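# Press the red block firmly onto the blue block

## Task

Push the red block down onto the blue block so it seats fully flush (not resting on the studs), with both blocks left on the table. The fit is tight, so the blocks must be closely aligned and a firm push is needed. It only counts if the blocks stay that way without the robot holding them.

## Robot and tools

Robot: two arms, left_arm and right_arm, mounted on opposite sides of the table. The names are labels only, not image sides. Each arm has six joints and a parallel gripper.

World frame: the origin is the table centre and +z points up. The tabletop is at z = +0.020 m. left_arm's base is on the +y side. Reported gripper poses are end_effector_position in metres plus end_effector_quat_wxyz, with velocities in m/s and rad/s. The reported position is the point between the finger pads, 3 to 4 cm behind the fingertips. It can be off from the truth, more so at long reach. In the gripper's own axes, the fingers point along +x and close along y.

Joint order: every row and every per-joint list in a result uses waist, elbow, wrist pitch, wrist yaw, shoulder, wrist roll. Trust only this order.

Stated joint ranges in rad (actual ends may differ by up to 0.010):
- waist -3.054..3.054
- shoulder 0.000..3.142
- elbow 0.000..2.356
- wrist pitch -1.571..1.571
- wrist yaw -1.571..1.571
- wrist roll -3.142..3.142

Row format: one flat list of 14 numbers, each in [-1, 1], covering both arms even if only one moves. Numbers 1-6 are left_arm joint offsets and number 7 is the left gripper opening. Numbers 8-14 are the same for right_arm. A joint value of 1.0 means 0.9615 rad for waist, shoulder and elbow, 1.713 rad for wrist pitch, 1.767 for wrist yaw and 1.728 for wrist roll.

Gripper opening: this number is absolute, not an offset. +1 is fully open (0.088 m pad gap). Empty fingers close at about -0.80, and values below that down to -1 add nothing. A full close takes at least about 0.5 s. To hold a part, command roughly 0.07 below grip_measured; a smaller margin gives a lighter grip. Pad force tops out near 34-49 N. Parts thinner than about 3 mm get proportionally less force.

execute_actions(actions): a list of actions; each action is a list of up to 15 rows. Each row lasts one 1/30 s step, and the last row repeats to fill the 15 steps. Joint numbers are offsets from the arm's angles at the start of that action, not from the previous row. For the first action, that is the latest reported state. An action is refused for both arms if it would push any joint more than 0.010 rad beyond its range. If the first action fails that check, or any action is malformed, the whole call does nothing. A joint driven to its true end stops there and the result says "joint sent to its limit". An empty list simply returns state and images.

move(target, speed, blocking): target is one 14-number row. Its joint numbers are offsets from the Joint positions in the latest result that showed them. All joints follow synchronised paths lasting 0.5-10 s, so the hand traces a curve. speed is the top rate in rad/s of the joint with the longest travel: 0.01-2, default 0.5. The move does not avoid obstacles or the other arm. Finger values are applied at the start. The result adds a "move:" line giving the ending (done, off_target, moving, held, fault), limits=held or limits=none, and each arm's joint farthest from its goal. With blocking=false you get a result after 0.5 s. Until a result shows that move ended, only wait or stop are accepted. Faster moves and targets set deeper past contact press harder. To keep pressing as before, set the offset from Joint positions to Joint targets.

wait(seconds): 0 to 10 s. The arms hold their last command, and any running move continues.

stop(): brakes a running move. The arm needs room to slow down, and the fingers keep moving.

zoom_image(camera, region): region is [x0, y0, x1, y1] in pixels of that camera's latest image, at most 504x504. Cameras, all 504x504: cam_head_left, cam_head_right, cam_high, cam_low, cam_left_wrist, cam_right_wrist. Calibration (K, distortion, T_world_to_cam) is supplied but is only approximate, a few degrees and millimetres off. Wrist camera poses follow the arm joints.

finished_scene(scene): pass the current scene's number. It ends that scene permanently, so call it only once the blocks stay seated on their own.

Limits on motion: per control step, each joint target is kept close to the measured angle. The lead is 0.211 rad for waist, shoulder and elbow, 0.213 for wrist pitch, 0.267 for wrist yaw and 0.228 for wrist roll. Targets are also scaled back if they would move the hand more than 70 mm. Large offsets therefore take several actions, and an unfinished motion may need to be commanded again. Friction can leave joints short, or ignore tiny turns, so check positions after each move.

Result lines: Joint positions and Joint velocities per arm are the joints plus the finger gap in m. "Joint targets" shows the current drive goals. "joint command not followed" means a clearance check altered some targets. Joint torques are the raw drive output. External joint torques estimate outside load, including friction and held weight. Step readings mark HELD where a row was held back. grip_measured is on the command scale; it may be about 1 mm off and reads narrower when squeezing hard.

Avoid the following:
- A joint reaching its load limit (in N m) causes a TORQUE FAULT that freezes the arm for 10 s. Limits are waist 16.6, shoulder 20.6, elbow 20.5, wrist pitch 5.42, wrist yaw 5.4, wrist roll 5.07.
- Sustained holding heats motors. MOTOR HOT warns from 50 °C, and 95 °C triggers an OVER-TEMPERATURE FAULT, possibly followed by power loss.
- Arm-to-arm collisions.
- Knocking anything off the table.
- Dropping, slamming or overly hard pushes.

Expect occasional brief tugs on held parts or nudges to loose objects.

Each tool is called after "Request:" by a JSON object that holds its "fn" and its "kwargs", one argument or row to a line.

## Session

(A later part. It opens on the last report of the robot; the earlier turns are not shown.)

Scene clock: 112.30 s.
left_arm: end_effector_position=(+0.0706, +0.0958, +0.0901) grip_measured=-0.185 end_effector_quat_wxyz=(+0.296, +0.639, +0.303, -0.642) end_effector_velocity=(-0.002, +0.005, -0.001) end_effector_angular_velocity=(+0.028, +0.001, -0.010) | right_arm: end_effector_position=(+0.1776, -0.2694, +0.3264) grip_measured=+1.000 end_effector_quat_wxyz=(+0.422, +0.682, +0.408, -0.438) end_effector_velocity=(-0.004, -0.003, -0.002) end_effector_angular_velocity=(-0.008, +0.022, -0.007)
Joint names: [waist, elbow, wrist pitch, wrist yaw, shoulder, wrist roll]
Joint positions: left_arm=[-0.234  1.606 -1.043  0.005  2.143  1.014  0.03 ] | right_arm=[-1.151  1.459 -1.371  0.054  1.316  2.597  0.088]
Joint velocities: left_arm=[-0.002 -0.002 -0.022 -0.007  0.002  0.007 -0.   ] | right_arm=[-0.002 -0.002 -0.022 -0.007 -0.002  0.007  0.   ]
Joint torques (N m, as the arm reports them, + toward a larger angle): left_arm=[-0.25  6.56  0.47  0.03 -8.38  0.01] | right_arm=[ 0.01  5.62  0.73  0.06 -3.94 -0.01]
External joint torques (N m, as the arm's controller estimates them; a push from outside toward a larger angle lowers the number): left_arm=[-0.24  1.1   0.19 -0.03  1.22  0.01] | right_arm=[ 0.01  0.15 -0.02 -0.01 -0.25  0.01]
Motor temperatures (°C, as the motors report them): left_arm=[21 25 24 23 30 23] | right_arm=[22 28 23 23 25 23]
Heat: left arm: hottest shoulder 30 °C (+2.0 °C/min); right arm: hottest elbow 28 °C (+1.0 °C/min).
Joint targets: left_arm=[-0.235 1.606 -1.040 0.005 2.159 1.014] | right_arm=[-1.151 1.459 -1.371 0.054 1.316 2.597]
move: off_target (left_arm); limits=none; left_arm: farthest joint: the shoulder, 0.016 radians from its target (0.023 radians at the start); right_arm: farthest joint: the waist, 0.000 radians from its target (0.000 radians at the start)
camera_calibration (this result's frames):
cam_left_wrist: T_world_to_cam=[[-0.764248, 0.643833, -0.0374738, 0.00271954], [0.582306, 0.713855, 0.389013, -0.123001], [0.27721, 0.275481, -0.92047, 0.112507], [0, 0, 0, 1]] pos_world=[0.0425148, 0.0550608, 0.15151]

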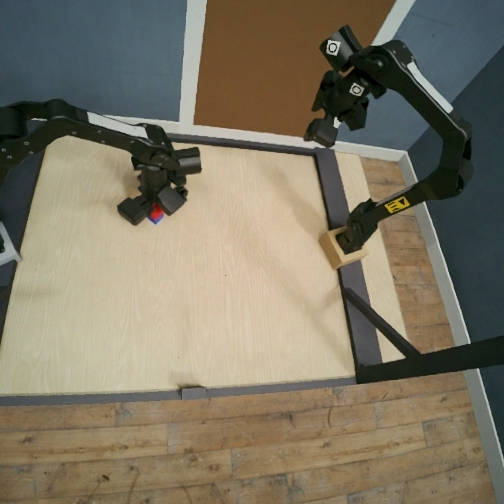

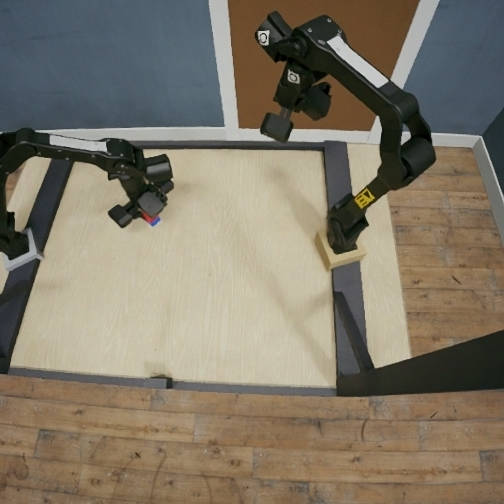

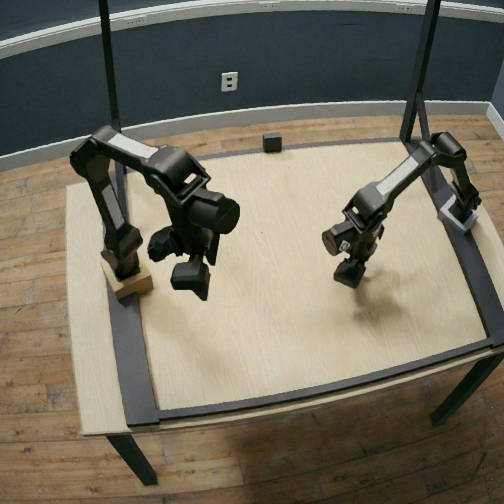

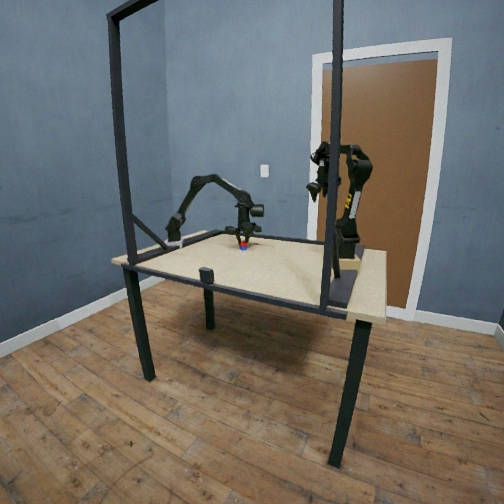

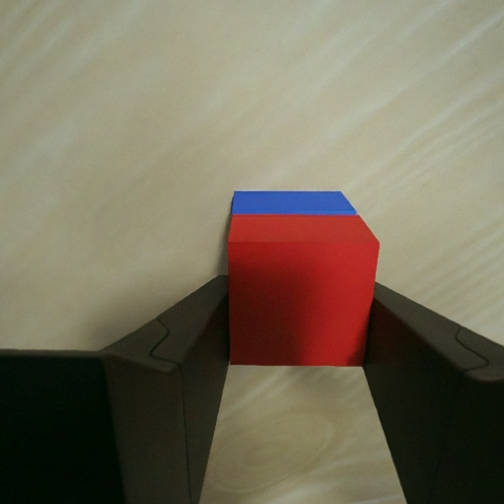

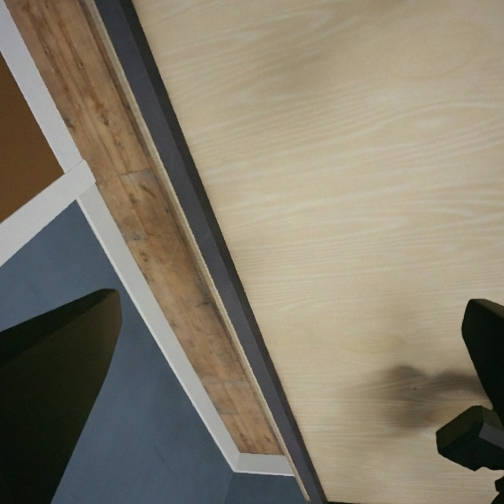

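Request:
{"fn": "move", "kwargs": {
  "target": [-0.002,-0.075,0.008,0,0.12,0,-0.7,0,0,0,0,0,0,1],
  "speed": 0.03
}}

Request:
{"fn": "zoom_image", "kwargs": {
  "camera": "cam_left_wrist",
  "region": [200,150,400,300]
}}

Request:
{"fn": "zoom_image", "kwargs": {
  "camera": "cam_low",
  "region": [225,230,265,260]
}}

Scene clock: 122.27 s.
left_arm: end_effector_position=(+0.0693, +0.1000, +0.0777) grip_measured=-0.185 end_effector_quat_wxyz=(+0.285, +0.640, +0.313, -0.641) end_effector_velocity=(-0.001, +0.002, +0.000) end_effector_angular_velocity=(+0.009, -0.004, -0.010) | right_arm: end_effector_position=(+0.1776, -0.2694, +0.3264) grip_measured=+1.000 end_effector_quat_wxyz=(+0.422, +0.682, +0.408, -0.438) end_effector_velocity=(-0.003, +0.001, -0.001) end_effector_angular_velocity=(+0.012, +0.021, -0.002)
Joint names: [waist, elbow, wrist pitch, wrist yaw, shoulder, wrist roll]
Joint positions: left_arm=[-0.234  1.59  -1.034  0.005  2.166  1.014  0.03 ] | right_arm=[-1.151  1.459 -1.371  0.054  1.316  2.597  0.088]
Joint velocities: left_arm=[-0.002 -0.002 -0.007 -0.007 -0.002  0.007  0.   ] | right_arm=[-0.002 -0.002 -0.007 -0.022 -0.002  0.007  0.   ]
Joint torques (N m, as the arm reports them, + toward a larger angle): left_arm=[-0.29 -0.86  0.71  0.04  1.1  -0.01] | right_arm=[ 0.    5.62  0.73  0.05 -3.93  0.  ]
External joint torques (N m, as the arm's controller estimates them; a push from outside toward a larger angle lowers the number): left_arm=[-0.29 -6.29  0.46 -0.01 10.85 -0.01] | right_arm=[-0.01  0.1  -0.05 -0.01 -0.26  0.01]
Motor temperatures (°C, as the motors report them): left_arm=[21 25 24 23 30 23] | right_arm=[22 28 23 23 25 23]
Heat: left arm: hottest shoulder 30 °C (+0.0 °C/min); right arm: hottest elbow 28 °C (+1.0 °C/min).
Joint targets: left_arm=[-0.236 1.534 -1.029 0.005 2.259 1.014] | right_arm=[-1.151 1.459 -1.371 0.054 1.316 2.597]
move: off_target (left_arm); limits=none; left_arm: farthest joint: the shoulder, 0.092 radians from its target (0.115 radians at the start); right_arm: farthest joint: the waist, 0.000 radians from its target (0.000 radians at the start)
camera_calibration (this result's frames):
cam_left_wrist: T_world_to_cam=[[-0.764476, 0.644531, -0.0124982, -0.00347154], [0.585931, 0.702795, 0.403441, -0.120621], [0.268814, 0.301098, -0.91492, 0.0978993], [0, 0, 0, 1]] pos_world=[0.0417049, 0.0575319, 0.13819]

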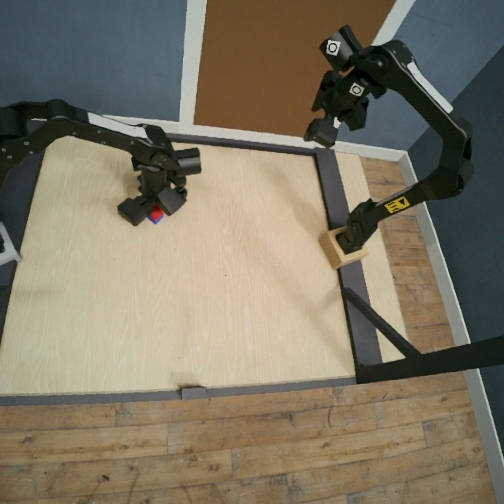

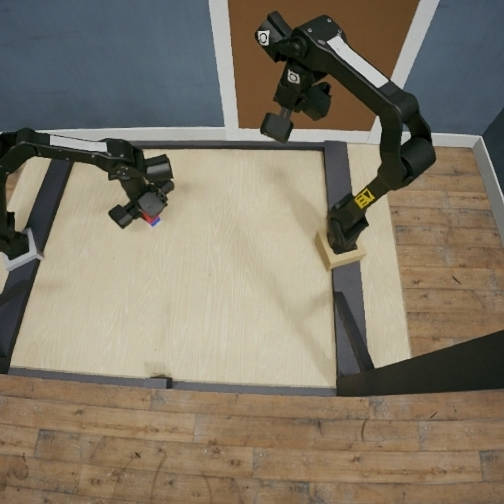

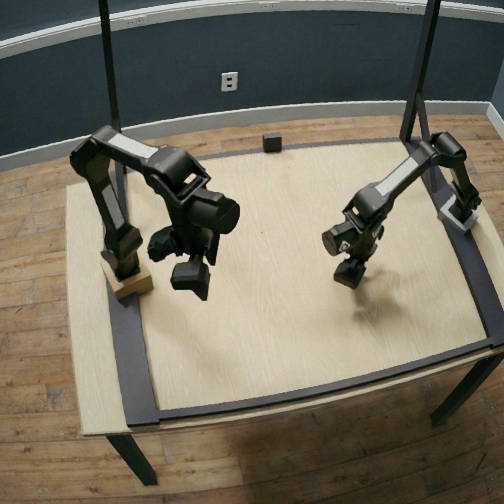

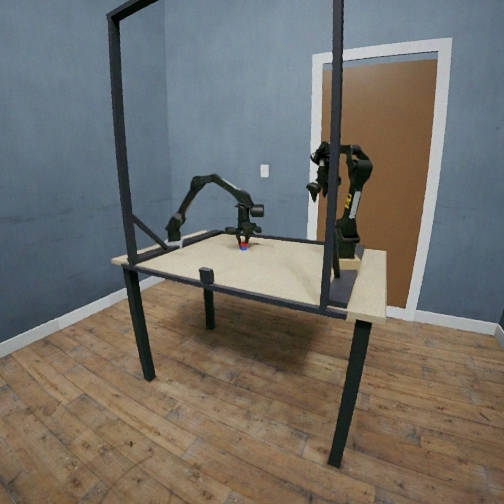

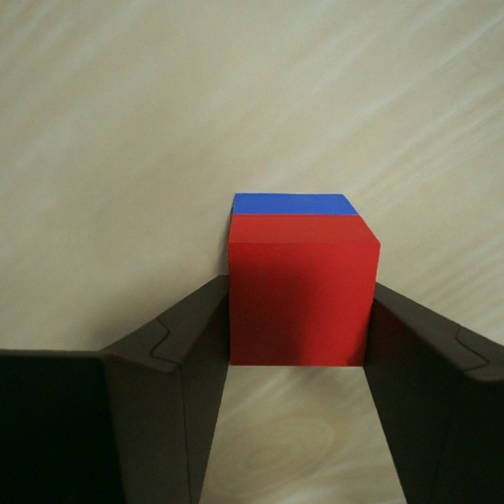

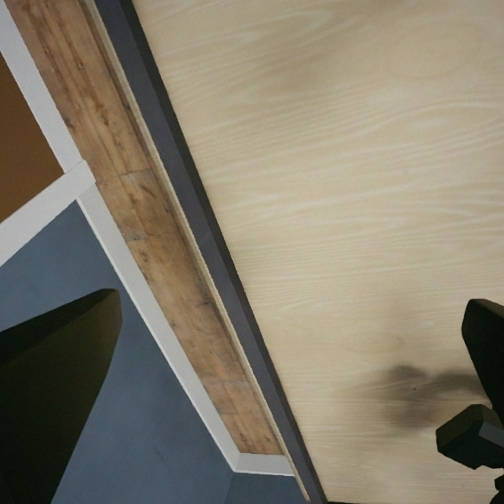

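Region (200, 150, 400, 300) of cam_left_wrist's 504x504 image, scaled by 2.520, with more detail than that image has; it fills the top 378 rows of this view, and the rest is white.

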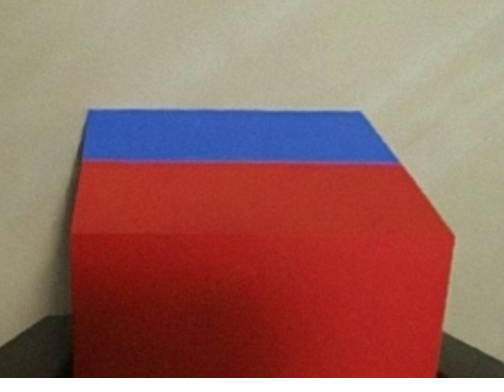

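Region (225, 230, 265, 260) of cam_low's 504x504 image, scaled by 12.600, with more detail than that image has; it fills the top 378 rows of this view, and the rest is white.

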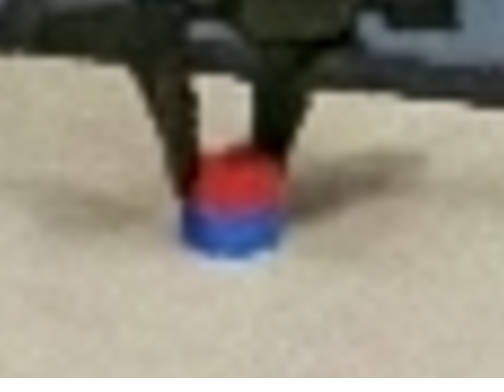

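Looks seated; one firmer push with tilt correction, then release.

Request:
{"fn": "move", "kwargs": {
  "target": [0,-0.1,0.012,0,0.14,0,-0.7,0,0,0,0,0,0,1],
  "speed": 0.06
}}

Request:
{"fn": "move", "kwargs": {
  "target": [0,0.015,0,0,-0.015,0,-0.7,0,0,0,0,0,0,1],
  "speed": 0.03
}}

Request:
{"fn": "move", "kwargs": {
  "target": [0,0,0,0,0,0,0.6,0,0,0,0,0,0,1]
}}

Request:
{"fn": "move", "kwargs": {
  "target": [0,0.1,0,0,-0.2,0,1,0,0,0,0,0,0,1]
}}

Request:
{"fn": "zoom_image", "kwargs": {
  "camera": "cam_low",
  "region": [225,230,265,260]
}}

Request:
{"fn": "zoom_image", "kwargs": {
  "camera": "cam_high",
  "region": [325,250,385,295]
}}

Scene clock: 129.73 s.
left_arm: end_effector_position=(+0.0687, +0.1018, +0.0738) grip_measured=-0.185 end_effector_quat_wxyz=(+0.284, +0.641, +0.314, -0.641) end_effector_velocity=(-0.002, +0.005, +0.001) end_effector_angular_velocity=(+0.023, -0.000, +0.005) | right_arm: end_effector_position=(+0.1776, -0.2694, +0.3264) grip_measured=+1.000 end_effector_quat_wxyz=(+0.422, +0.682, +0.408, -0.438) end_effector_velocity=(-0.001, -0.001, -0.002) end_effector_angular_velocity=(-0.001, +0.015, -0.007)
Joint names: [waist, elbow, wrist pitch, wrist yaw, shoulder, wrist roll]
Joint positions: left_arm=[-0.234  1.575 -1.021  0.005  2.167  1.014  0.03 ] | right_arm=[-1.151  1.459 -1.371  0.054  1.316  2.597  0.088]
Joint velocities: left_arm=[-0.002 -0.002 -0.022 -0.007 -0.002 -0.007 -0.   ] | right_arm=[-0.002 -0.002 -0.007 -0.007  0.002  0.007  0.   ]
Joint torques (N m, as the arm reports them, + toward a larger angle): left_arm=[-0.06 -3.66  0.88  0.02  5.44  0.05] | right_arm=[ 0.    5.62  0.73  0.05 -3.93 -0.01]
External joint torques (N m, as the arm's controller estimates them; a push from outside toward a larger angle lowers the number): left_arm=[ 0.   -9.05  0.64 -0.03 15.13  0.05] | right_arm=[ 0.    0.14 -0.04 -0.01 -0.3   0.01]
Motor temperatures (°C, as the motors report them): left_arm=[21 25 24 23 28 23] | right_arm=[22 28 23 23 25 23]
Heat: left arm: hottest shoulder 28 °C (-1.0 °C/min); right arm: hottest elbow 28 °C (+1.0 °C/min).
Joint targets: left_arm=[-0.234 1.497 -1.013 0.005 2.296 1.014] | right_arm=[-1.151 1.459 -1.371 0.054 1.316 2.597]
move: off_target (left_arm); limits=none; left_arm: farthest joint: the shoulder, 0.134 radians from its target (0.134 radians at the start); right_arm: farthest joint: the waist, 0.000 radians from its target (0.000 radians at the start)
camera_calibration (this result's frames):
cam_left_wrist: T_world_to_cam=[[-0.764487, 0.644563, -0.00990233, -0.00529708], [0.586315, 0.701622, 0.40492, -0.11997], [0.267944, 0.30375, -0.914298, 0.0937065], [0, 0, 0, 1]] pos_world=[0.0411828, 0.0591248, 0.134202]

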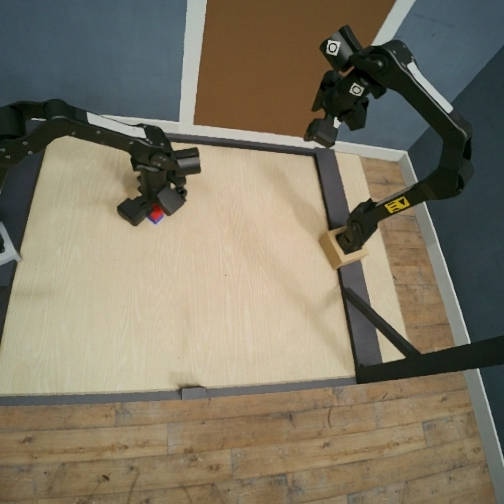

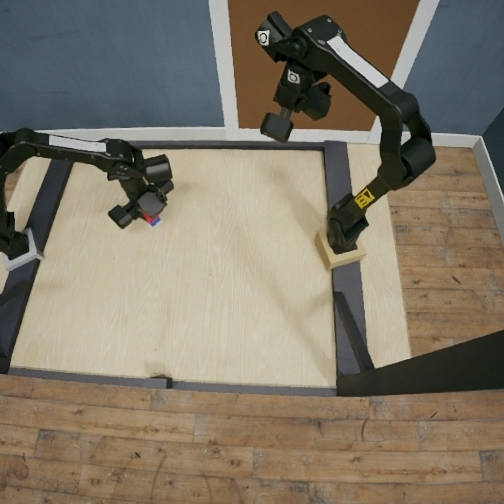

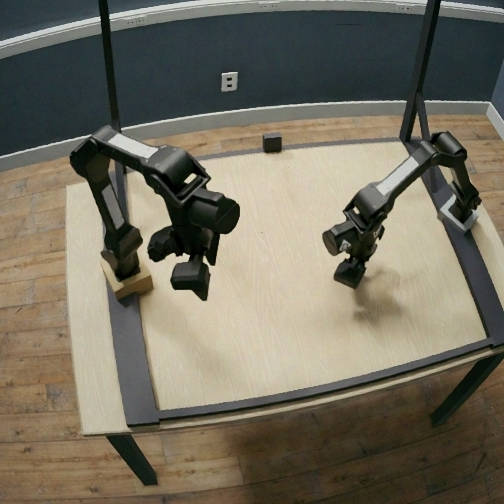

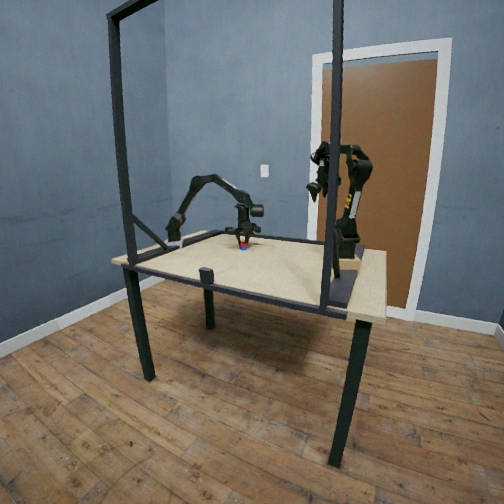

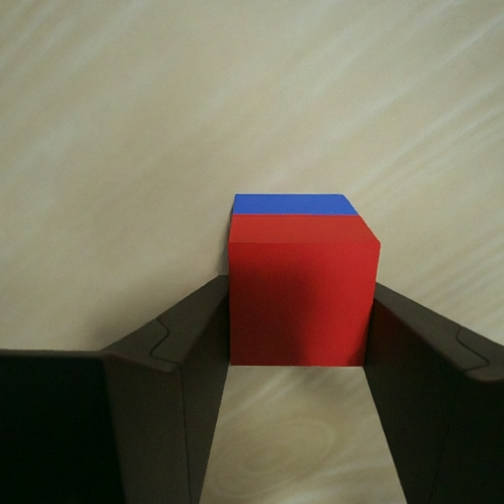

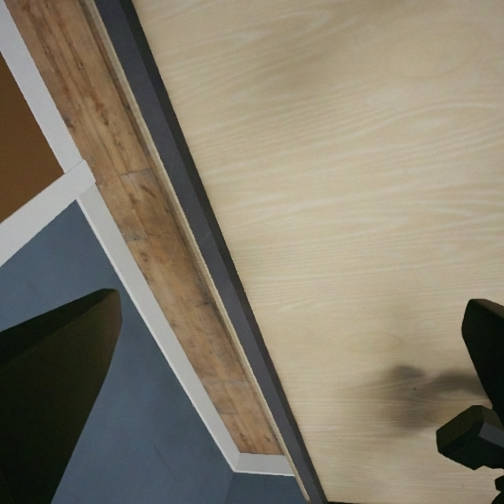

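Scene clock: 130.43 s.
left_arm: end_effector_position=(+0.0704, +0.0966, +0.0859) grip_measured=-0.185 end_effector_quat_wxyz=(+0.297, +0.639, +0.302, -0.642) end_effector_velocity=(-0.005, +0.008, -0.001) end_effector_angular_velocity=(+0.037, +0.020, +0.005) | right_arm: end_effector_position=(+0.1776, -0.2694, +0.3264) grip_measured=+1.000 end_effector_quat_wxyz=(+0.422, +0.682, +0.408, -0.438) end_effector_velocity=(-0.001, -0.003, -0.002) end_effector_angular_velocity=(-0.015, +0.003, +0.002)
Joint names: [waist, elbow, wrist pitch, wrist yaw, shoulder, wrist roll]
Joint positions: left_arm=[-0.234  1.588 -1.022  0.005  2.143  1.014  0.03 ] | right_arm=[-1.151  1.459 -1.371  0.054  1.316  2.597  0.088]
Joint velocities: left_arm=[-0.002 -0.002 -0.037  0.007  0.002 -0.007  0.   ] | right_arm=[-0.002 -0.007 -0.007  0.007 -0.002 -0.007  0.   ]
Joint torques (N m, as the arm reports them, + toward a larger angle): left_arm=[ 0.02  6.73  0.5   0.07 -8.83  0.07] | right_arm=[ 0.01  5.62  0.73  0.05 -3.94  0.  ]
External joint torques (N m, as the arm's controller estimates them; a push from outside toward a larger angle lowers the number): left_arm=[0.04 1.3  0.22 0.01 0.75 0.07] | right_arm=[ 0.04  0.21 -0.02 -0.02 -0.35  0.01]
Motor temperatures (°C, as the motors report them): left_arm=[21 25 24 23 28 23] | right_arm=[22 28 23 23 25 23]
Heat: left arm: hottest shoulder 28 °C (-1.0 °C/min); right arm: hottest elbow 28 °C (+1.0 °C/min).
Joint targets: left_arm=[-0.234 1.589 -1.021 0.005 2.153 1.014] | right_arm=[-1.151 1.459 -1.371 0.054 1.316 2.597]
move: done; limits=none; left_arm: farthest joint: the shoulder, 0.010 radians from its target (0.014 radians at the start); right_arm: farthest joint: the waist, 0.000 radians from its target (0.000 radians at the start)
camera_calibration (this result's frames):
cam_left_wrist: T_world_to_cam=[[-0.764215, 0.643735, -0.039743, 0.0020554], [0.581983, 0.71484, 0.387684, -0.121753], [0.277976, 0.273145, -0.920935, 0.108733], [0, 0, 0, 1]] pos_world=[0.0422035, 0.0560107, 0.147419]

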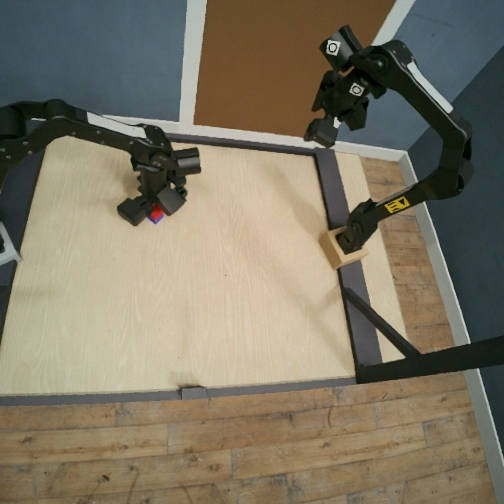

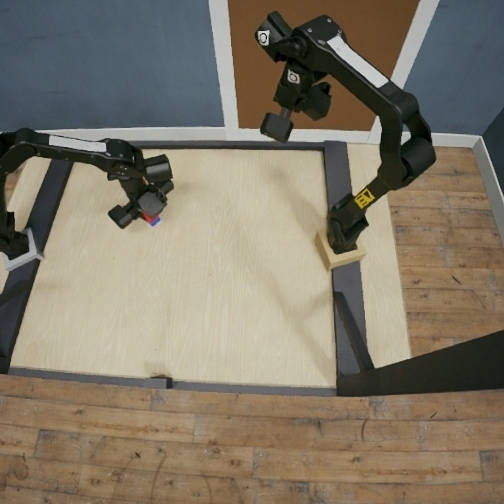

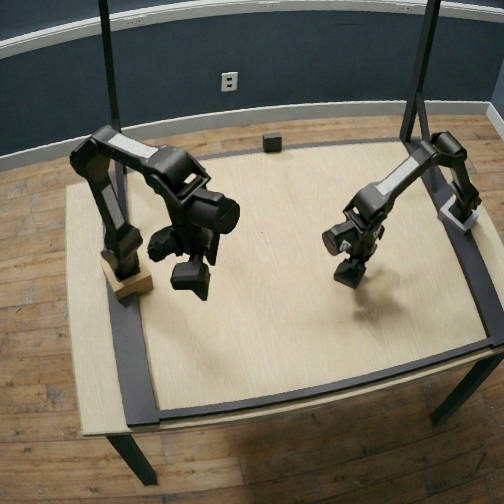

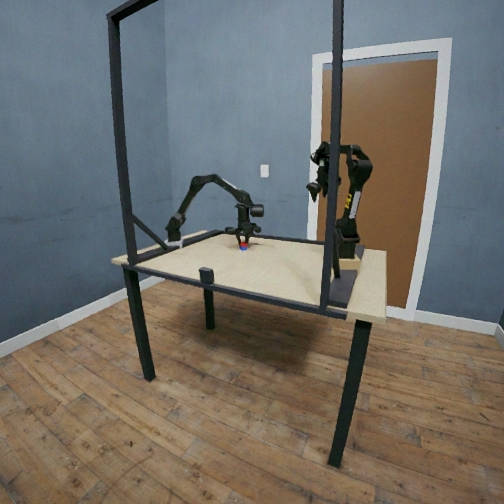

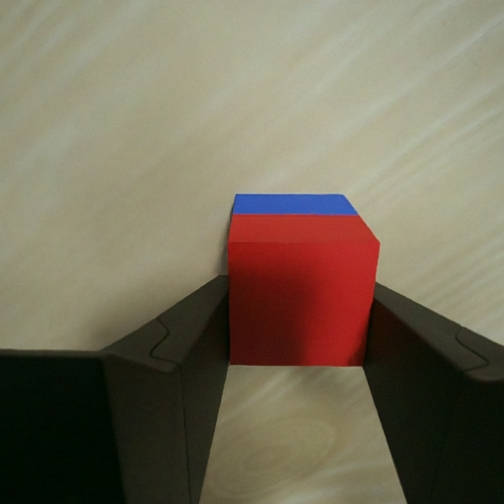

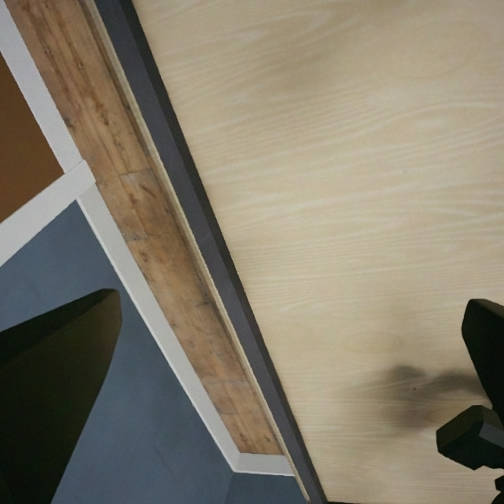

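Scene clock: 131.17 s.
left_arm: end_effector_position=(+0.0704, +0.0965, +0.0864) grip_measured=+0.596 end_effector_quat_wxyz=(+0.297, +0.639, +0.301, -0.642) end_effector_velocity=(+0.000, -0.001, +0.000) end_effector_angular_velocity=(-0.005, -0.009, -0.010) | right_arm: end_effector_position=(+0.1776, -0.2694, +0.3264) grip_measured=+1.000 end_effector_quat_wxyz=(+0.422, +0.682, +0.408, -0.438) end_effector_velocity=(-0.004, -0.003, -0.002) end_effector_angular_velocity=(-0.008, +0.022, -0.007)
Joint names: [waist, elbow, wrist pitch, wrist yaw, shoulder, wrist roll]
Joint positions: left_arm=[-0.234  1.588 -1.022  0.005  2.142  1.014  0.068] | right_arm=[-1.151  1.459 -1.371  0.054  1.316  2.597  0.088]
Joint velocities: left_arm=[-0.002 -0.002  0.007 -0.007 -0.002  0.007  0.   ] | right_arm=[-0.002 -0.002 -0.022 -0.007 -0.002  0.007  0.   ]
Joint torques (N m, as the arm reports them, + toward a larger angle): left_arm=[  0.07   6.33   0.27   0.04 -10.18   0.01] | right_arm=[ 0.01  5.62  0.73  0.06 -3.93 -0.01]
External joint torques (N m, as the arm's controller estimates them; a push from outside toward a larger angle lowers the number): left_arm=[ 0.13  0.8  -0.06 -0.02 -0.52  0.01] | right_arm=[ 0.01  0.11 -0.03 -0.01 -0.23  0.01]
Motor temperatures (°C, as the motors report them): left_arm=[21 25 24 23 28 23] | right_arm=[22 28 23 23 25 23]
Heat: left arm: hottest shoulder 28 °C (-1.0 °C/min); right arm: hottest elbow 28 °C (+1.0 °C/min).
Joint targets: left_arm=[-0.234 1.588 -1.023 0.005 2.143 1.014] | right_arm=[-1.151 1.459 -1.371 0.054 1.316 2.597]
move: done; limits=none; left_arm: farthest joint: the shoulder, 0.001 radians from its target (0.000 radians at the start); right_arm: farthest joint: the waist, 0.000 radians from its target (0.000 radians at the start)
camera_calibration (this result's frames):
cam_left_wrist: T_world_to_cam=[[-0.764201, 0.643692, -0.0407154, 0.00223204], [0.581845, 0.715262, 0.387114, -0.121861], [0.278304, 0.272143, -0.921132, 0.10924], [0, 0, 0, 1]] pos_world=[0.042208, 0.0559969, 0.14789]

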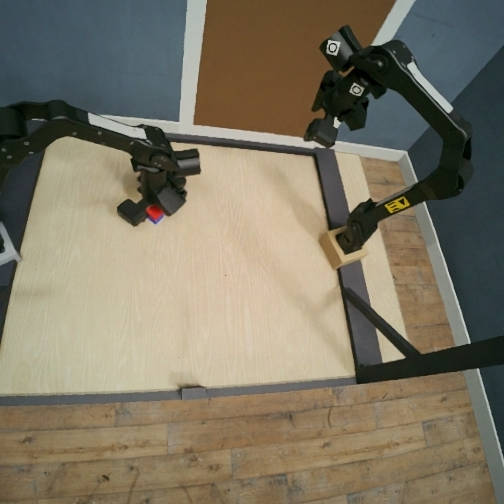

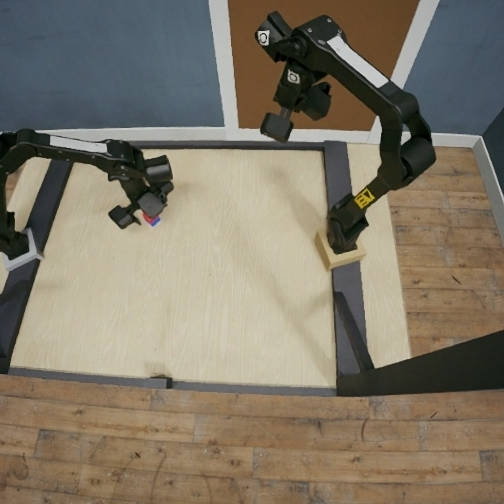

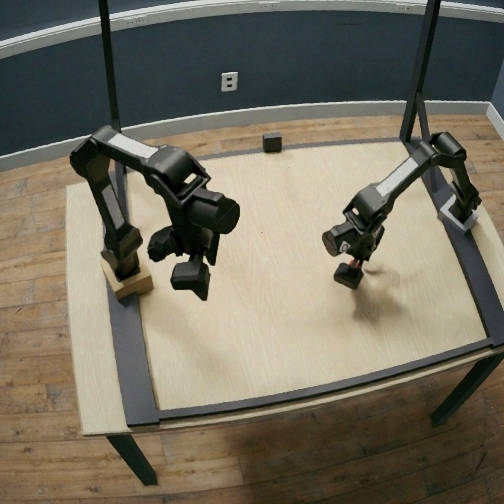

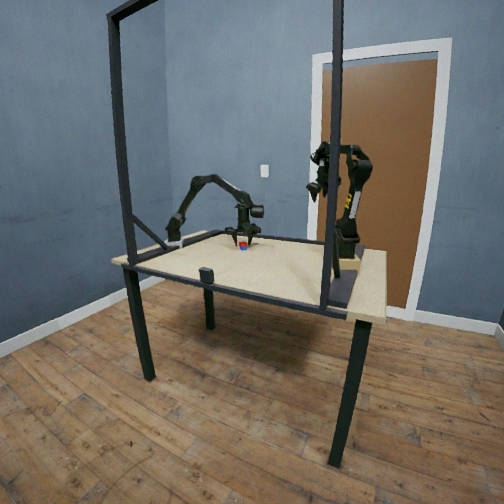

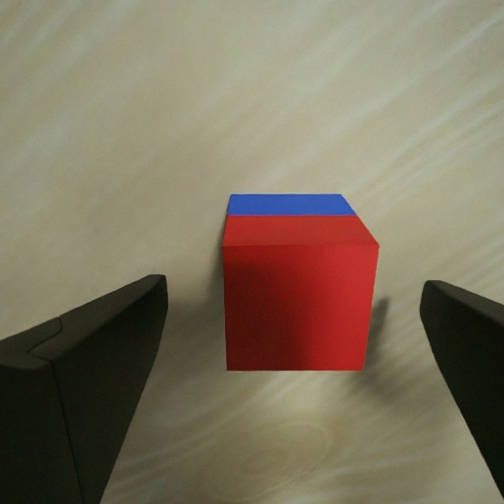

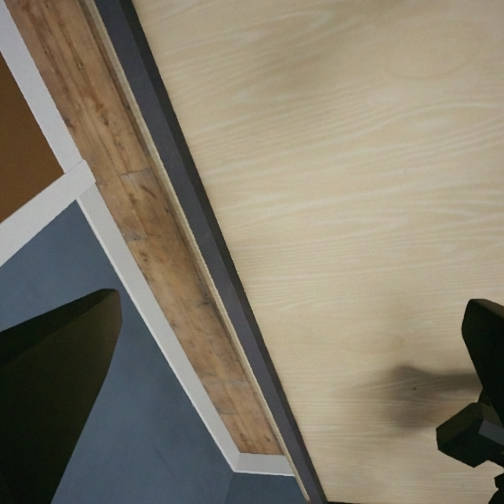

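Scene clock: 132.00 s.
left_arm: end_effector_position=(+0.0791, +0.0701, +0.1854) grip_measured=+0.991 end_effector_quat_wxyz=(+0.391, +0.622, +0.202, -0.648) end_effector_velocity=(-0.001, +0.002, +0.002) end_effector_angular_velocity=(+0.004, -0.004, +0.007) | right_arm: end_effector_position=(+0.1776, -0.2694, +0.3264) grip_measured=+1.000 end_effector_quat_wxyz=(+0.422, +0.682, +0.408, -0.438) end_effector_velocity=(-0.001, -0.001, -0.002) end_effector_angular_velocity=(-0.005, +0.012, +0.007)
Joint names: [waist, elbow, wrist pitch, wrist yaw, shoulder, wrist roll]
Joint positions: left_arm=[-0.234  1.677 -1.022  0.005  1.955  1.014  0.088] | right_arm=[-1.151  1.459 -1.371  0.054  1.316  2.597  0.088]
Joint velocities: left_arm=[-0.002 -0.002 -0.007 -0.007 -0.007 -0.007 -0.   ] | right_arm=[-0.002 -0.002 -0.007 -0.007  0.002 -0.007  0.   ]
Joint torques (N m, as the arm reports them, + toward a larger angle): left_arm=[ -0.03   8.41   0.79   0.03 -10.39   0.01] | right_arm=[ 0.    5.62  0.73  0.06 -3.92  0.  ]
External joint torques (N m, as the arm's controller estimates them; a push from outside toward a larger angle lowers the number): left_arm=[-0.03  2.14  0.   -0.02 -1.18  0.02] | right_arm=[ 0.01  0.13 -0.05 -0.02 -0.3   0.01]
Motor temperatures (°C, as the motors report them): left_arm=[21 25 24 23 29 23] | right_arm=[22 28 23 23 25 23]
Heat: left arm: hottest shoulder 29 °C (-1.0 °C/min); right arm: hottest elbow 28 °C (+1.0 °C/min).
Joint targets: left_arm=[-0.234 1.684 -1.022 0.005 1.950 1.014] | right_arm=[-1.151 1.459 -1.371 0.054 1.316 2.597]
move: done; limits=none; left_arm: farthest joint: the elbow, 0.007 radians from its target (0.096 radians at the start); right_arm: farthest joint: the waist, 0.000 radians from its target (0.000 radians at the start)
camera_calibration (this result's frames):
cam_left_wrist: T_world_to_cam=[[-0.750713, 0.602541, -0.270876, 0.0743844], [0.554849, 0.797622, 0.236519, -0.122045], [0.358569, 0.0272621, -0.933105, 0.218261], [0, 0, 0, 1]] pos_world=[0.0452961, 0.0465755, 0.252675]

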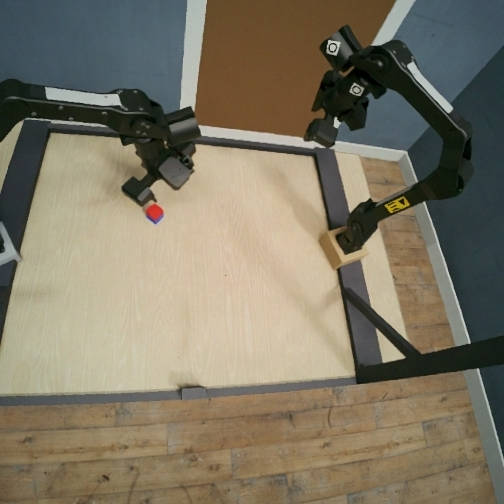

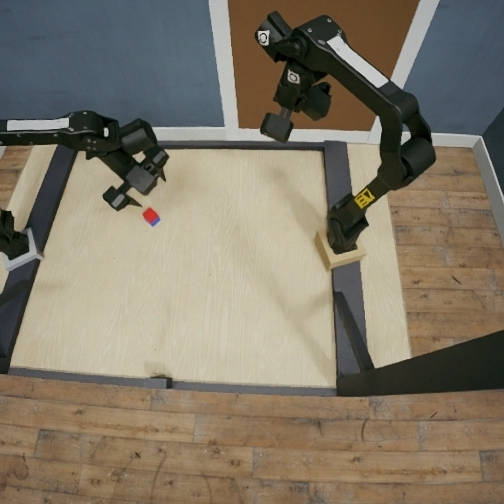

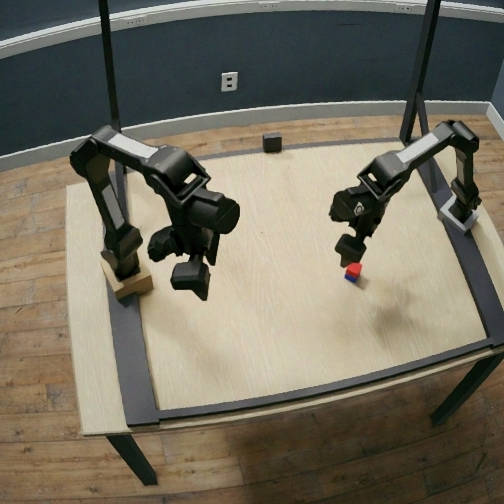

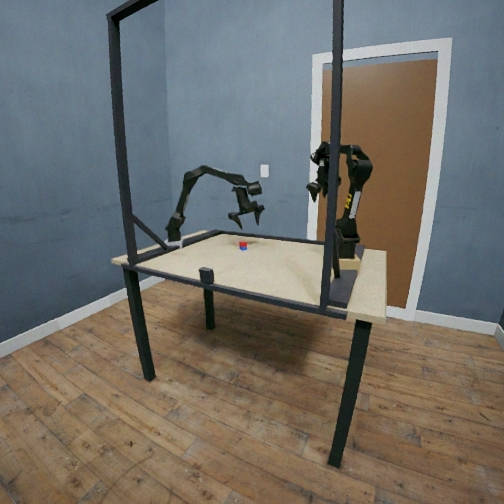

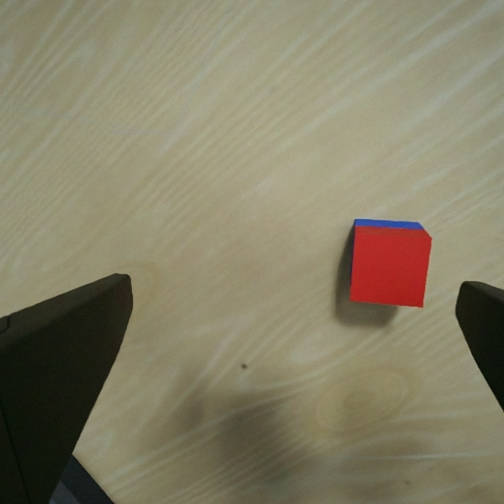

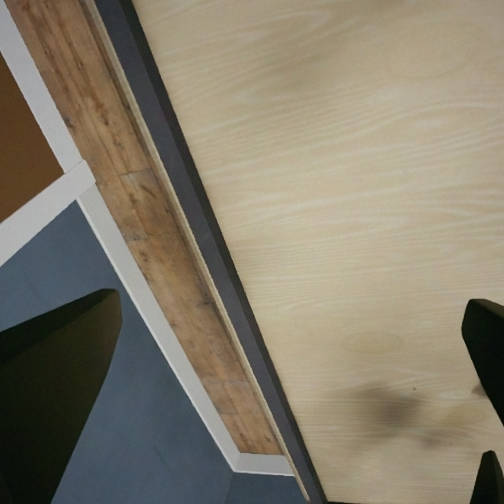

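Region (225, 230, 265, 260) of cam_low's 504x504 image, scaled by 12.600, with more detail than that image has; it fills the top 378 rows of this view, and the rest is white.

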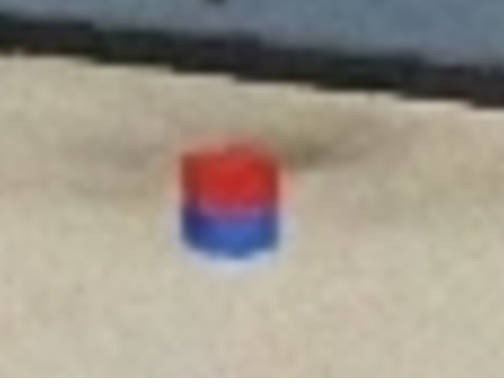

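Region (325, 250, 385, 295) of cam_high's 504x504 image, scaled by 8.400, with more detail than that image has; it fills the top 378 rows of this view, and the rest is white.

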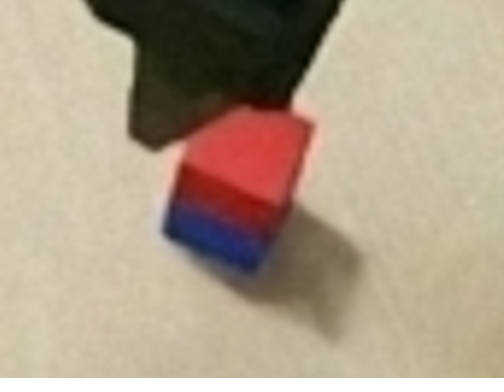

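Request:
{"fn": "finished_scene", "kwargs": {
  "scene": 1
}}

The scene is finished: the task was done.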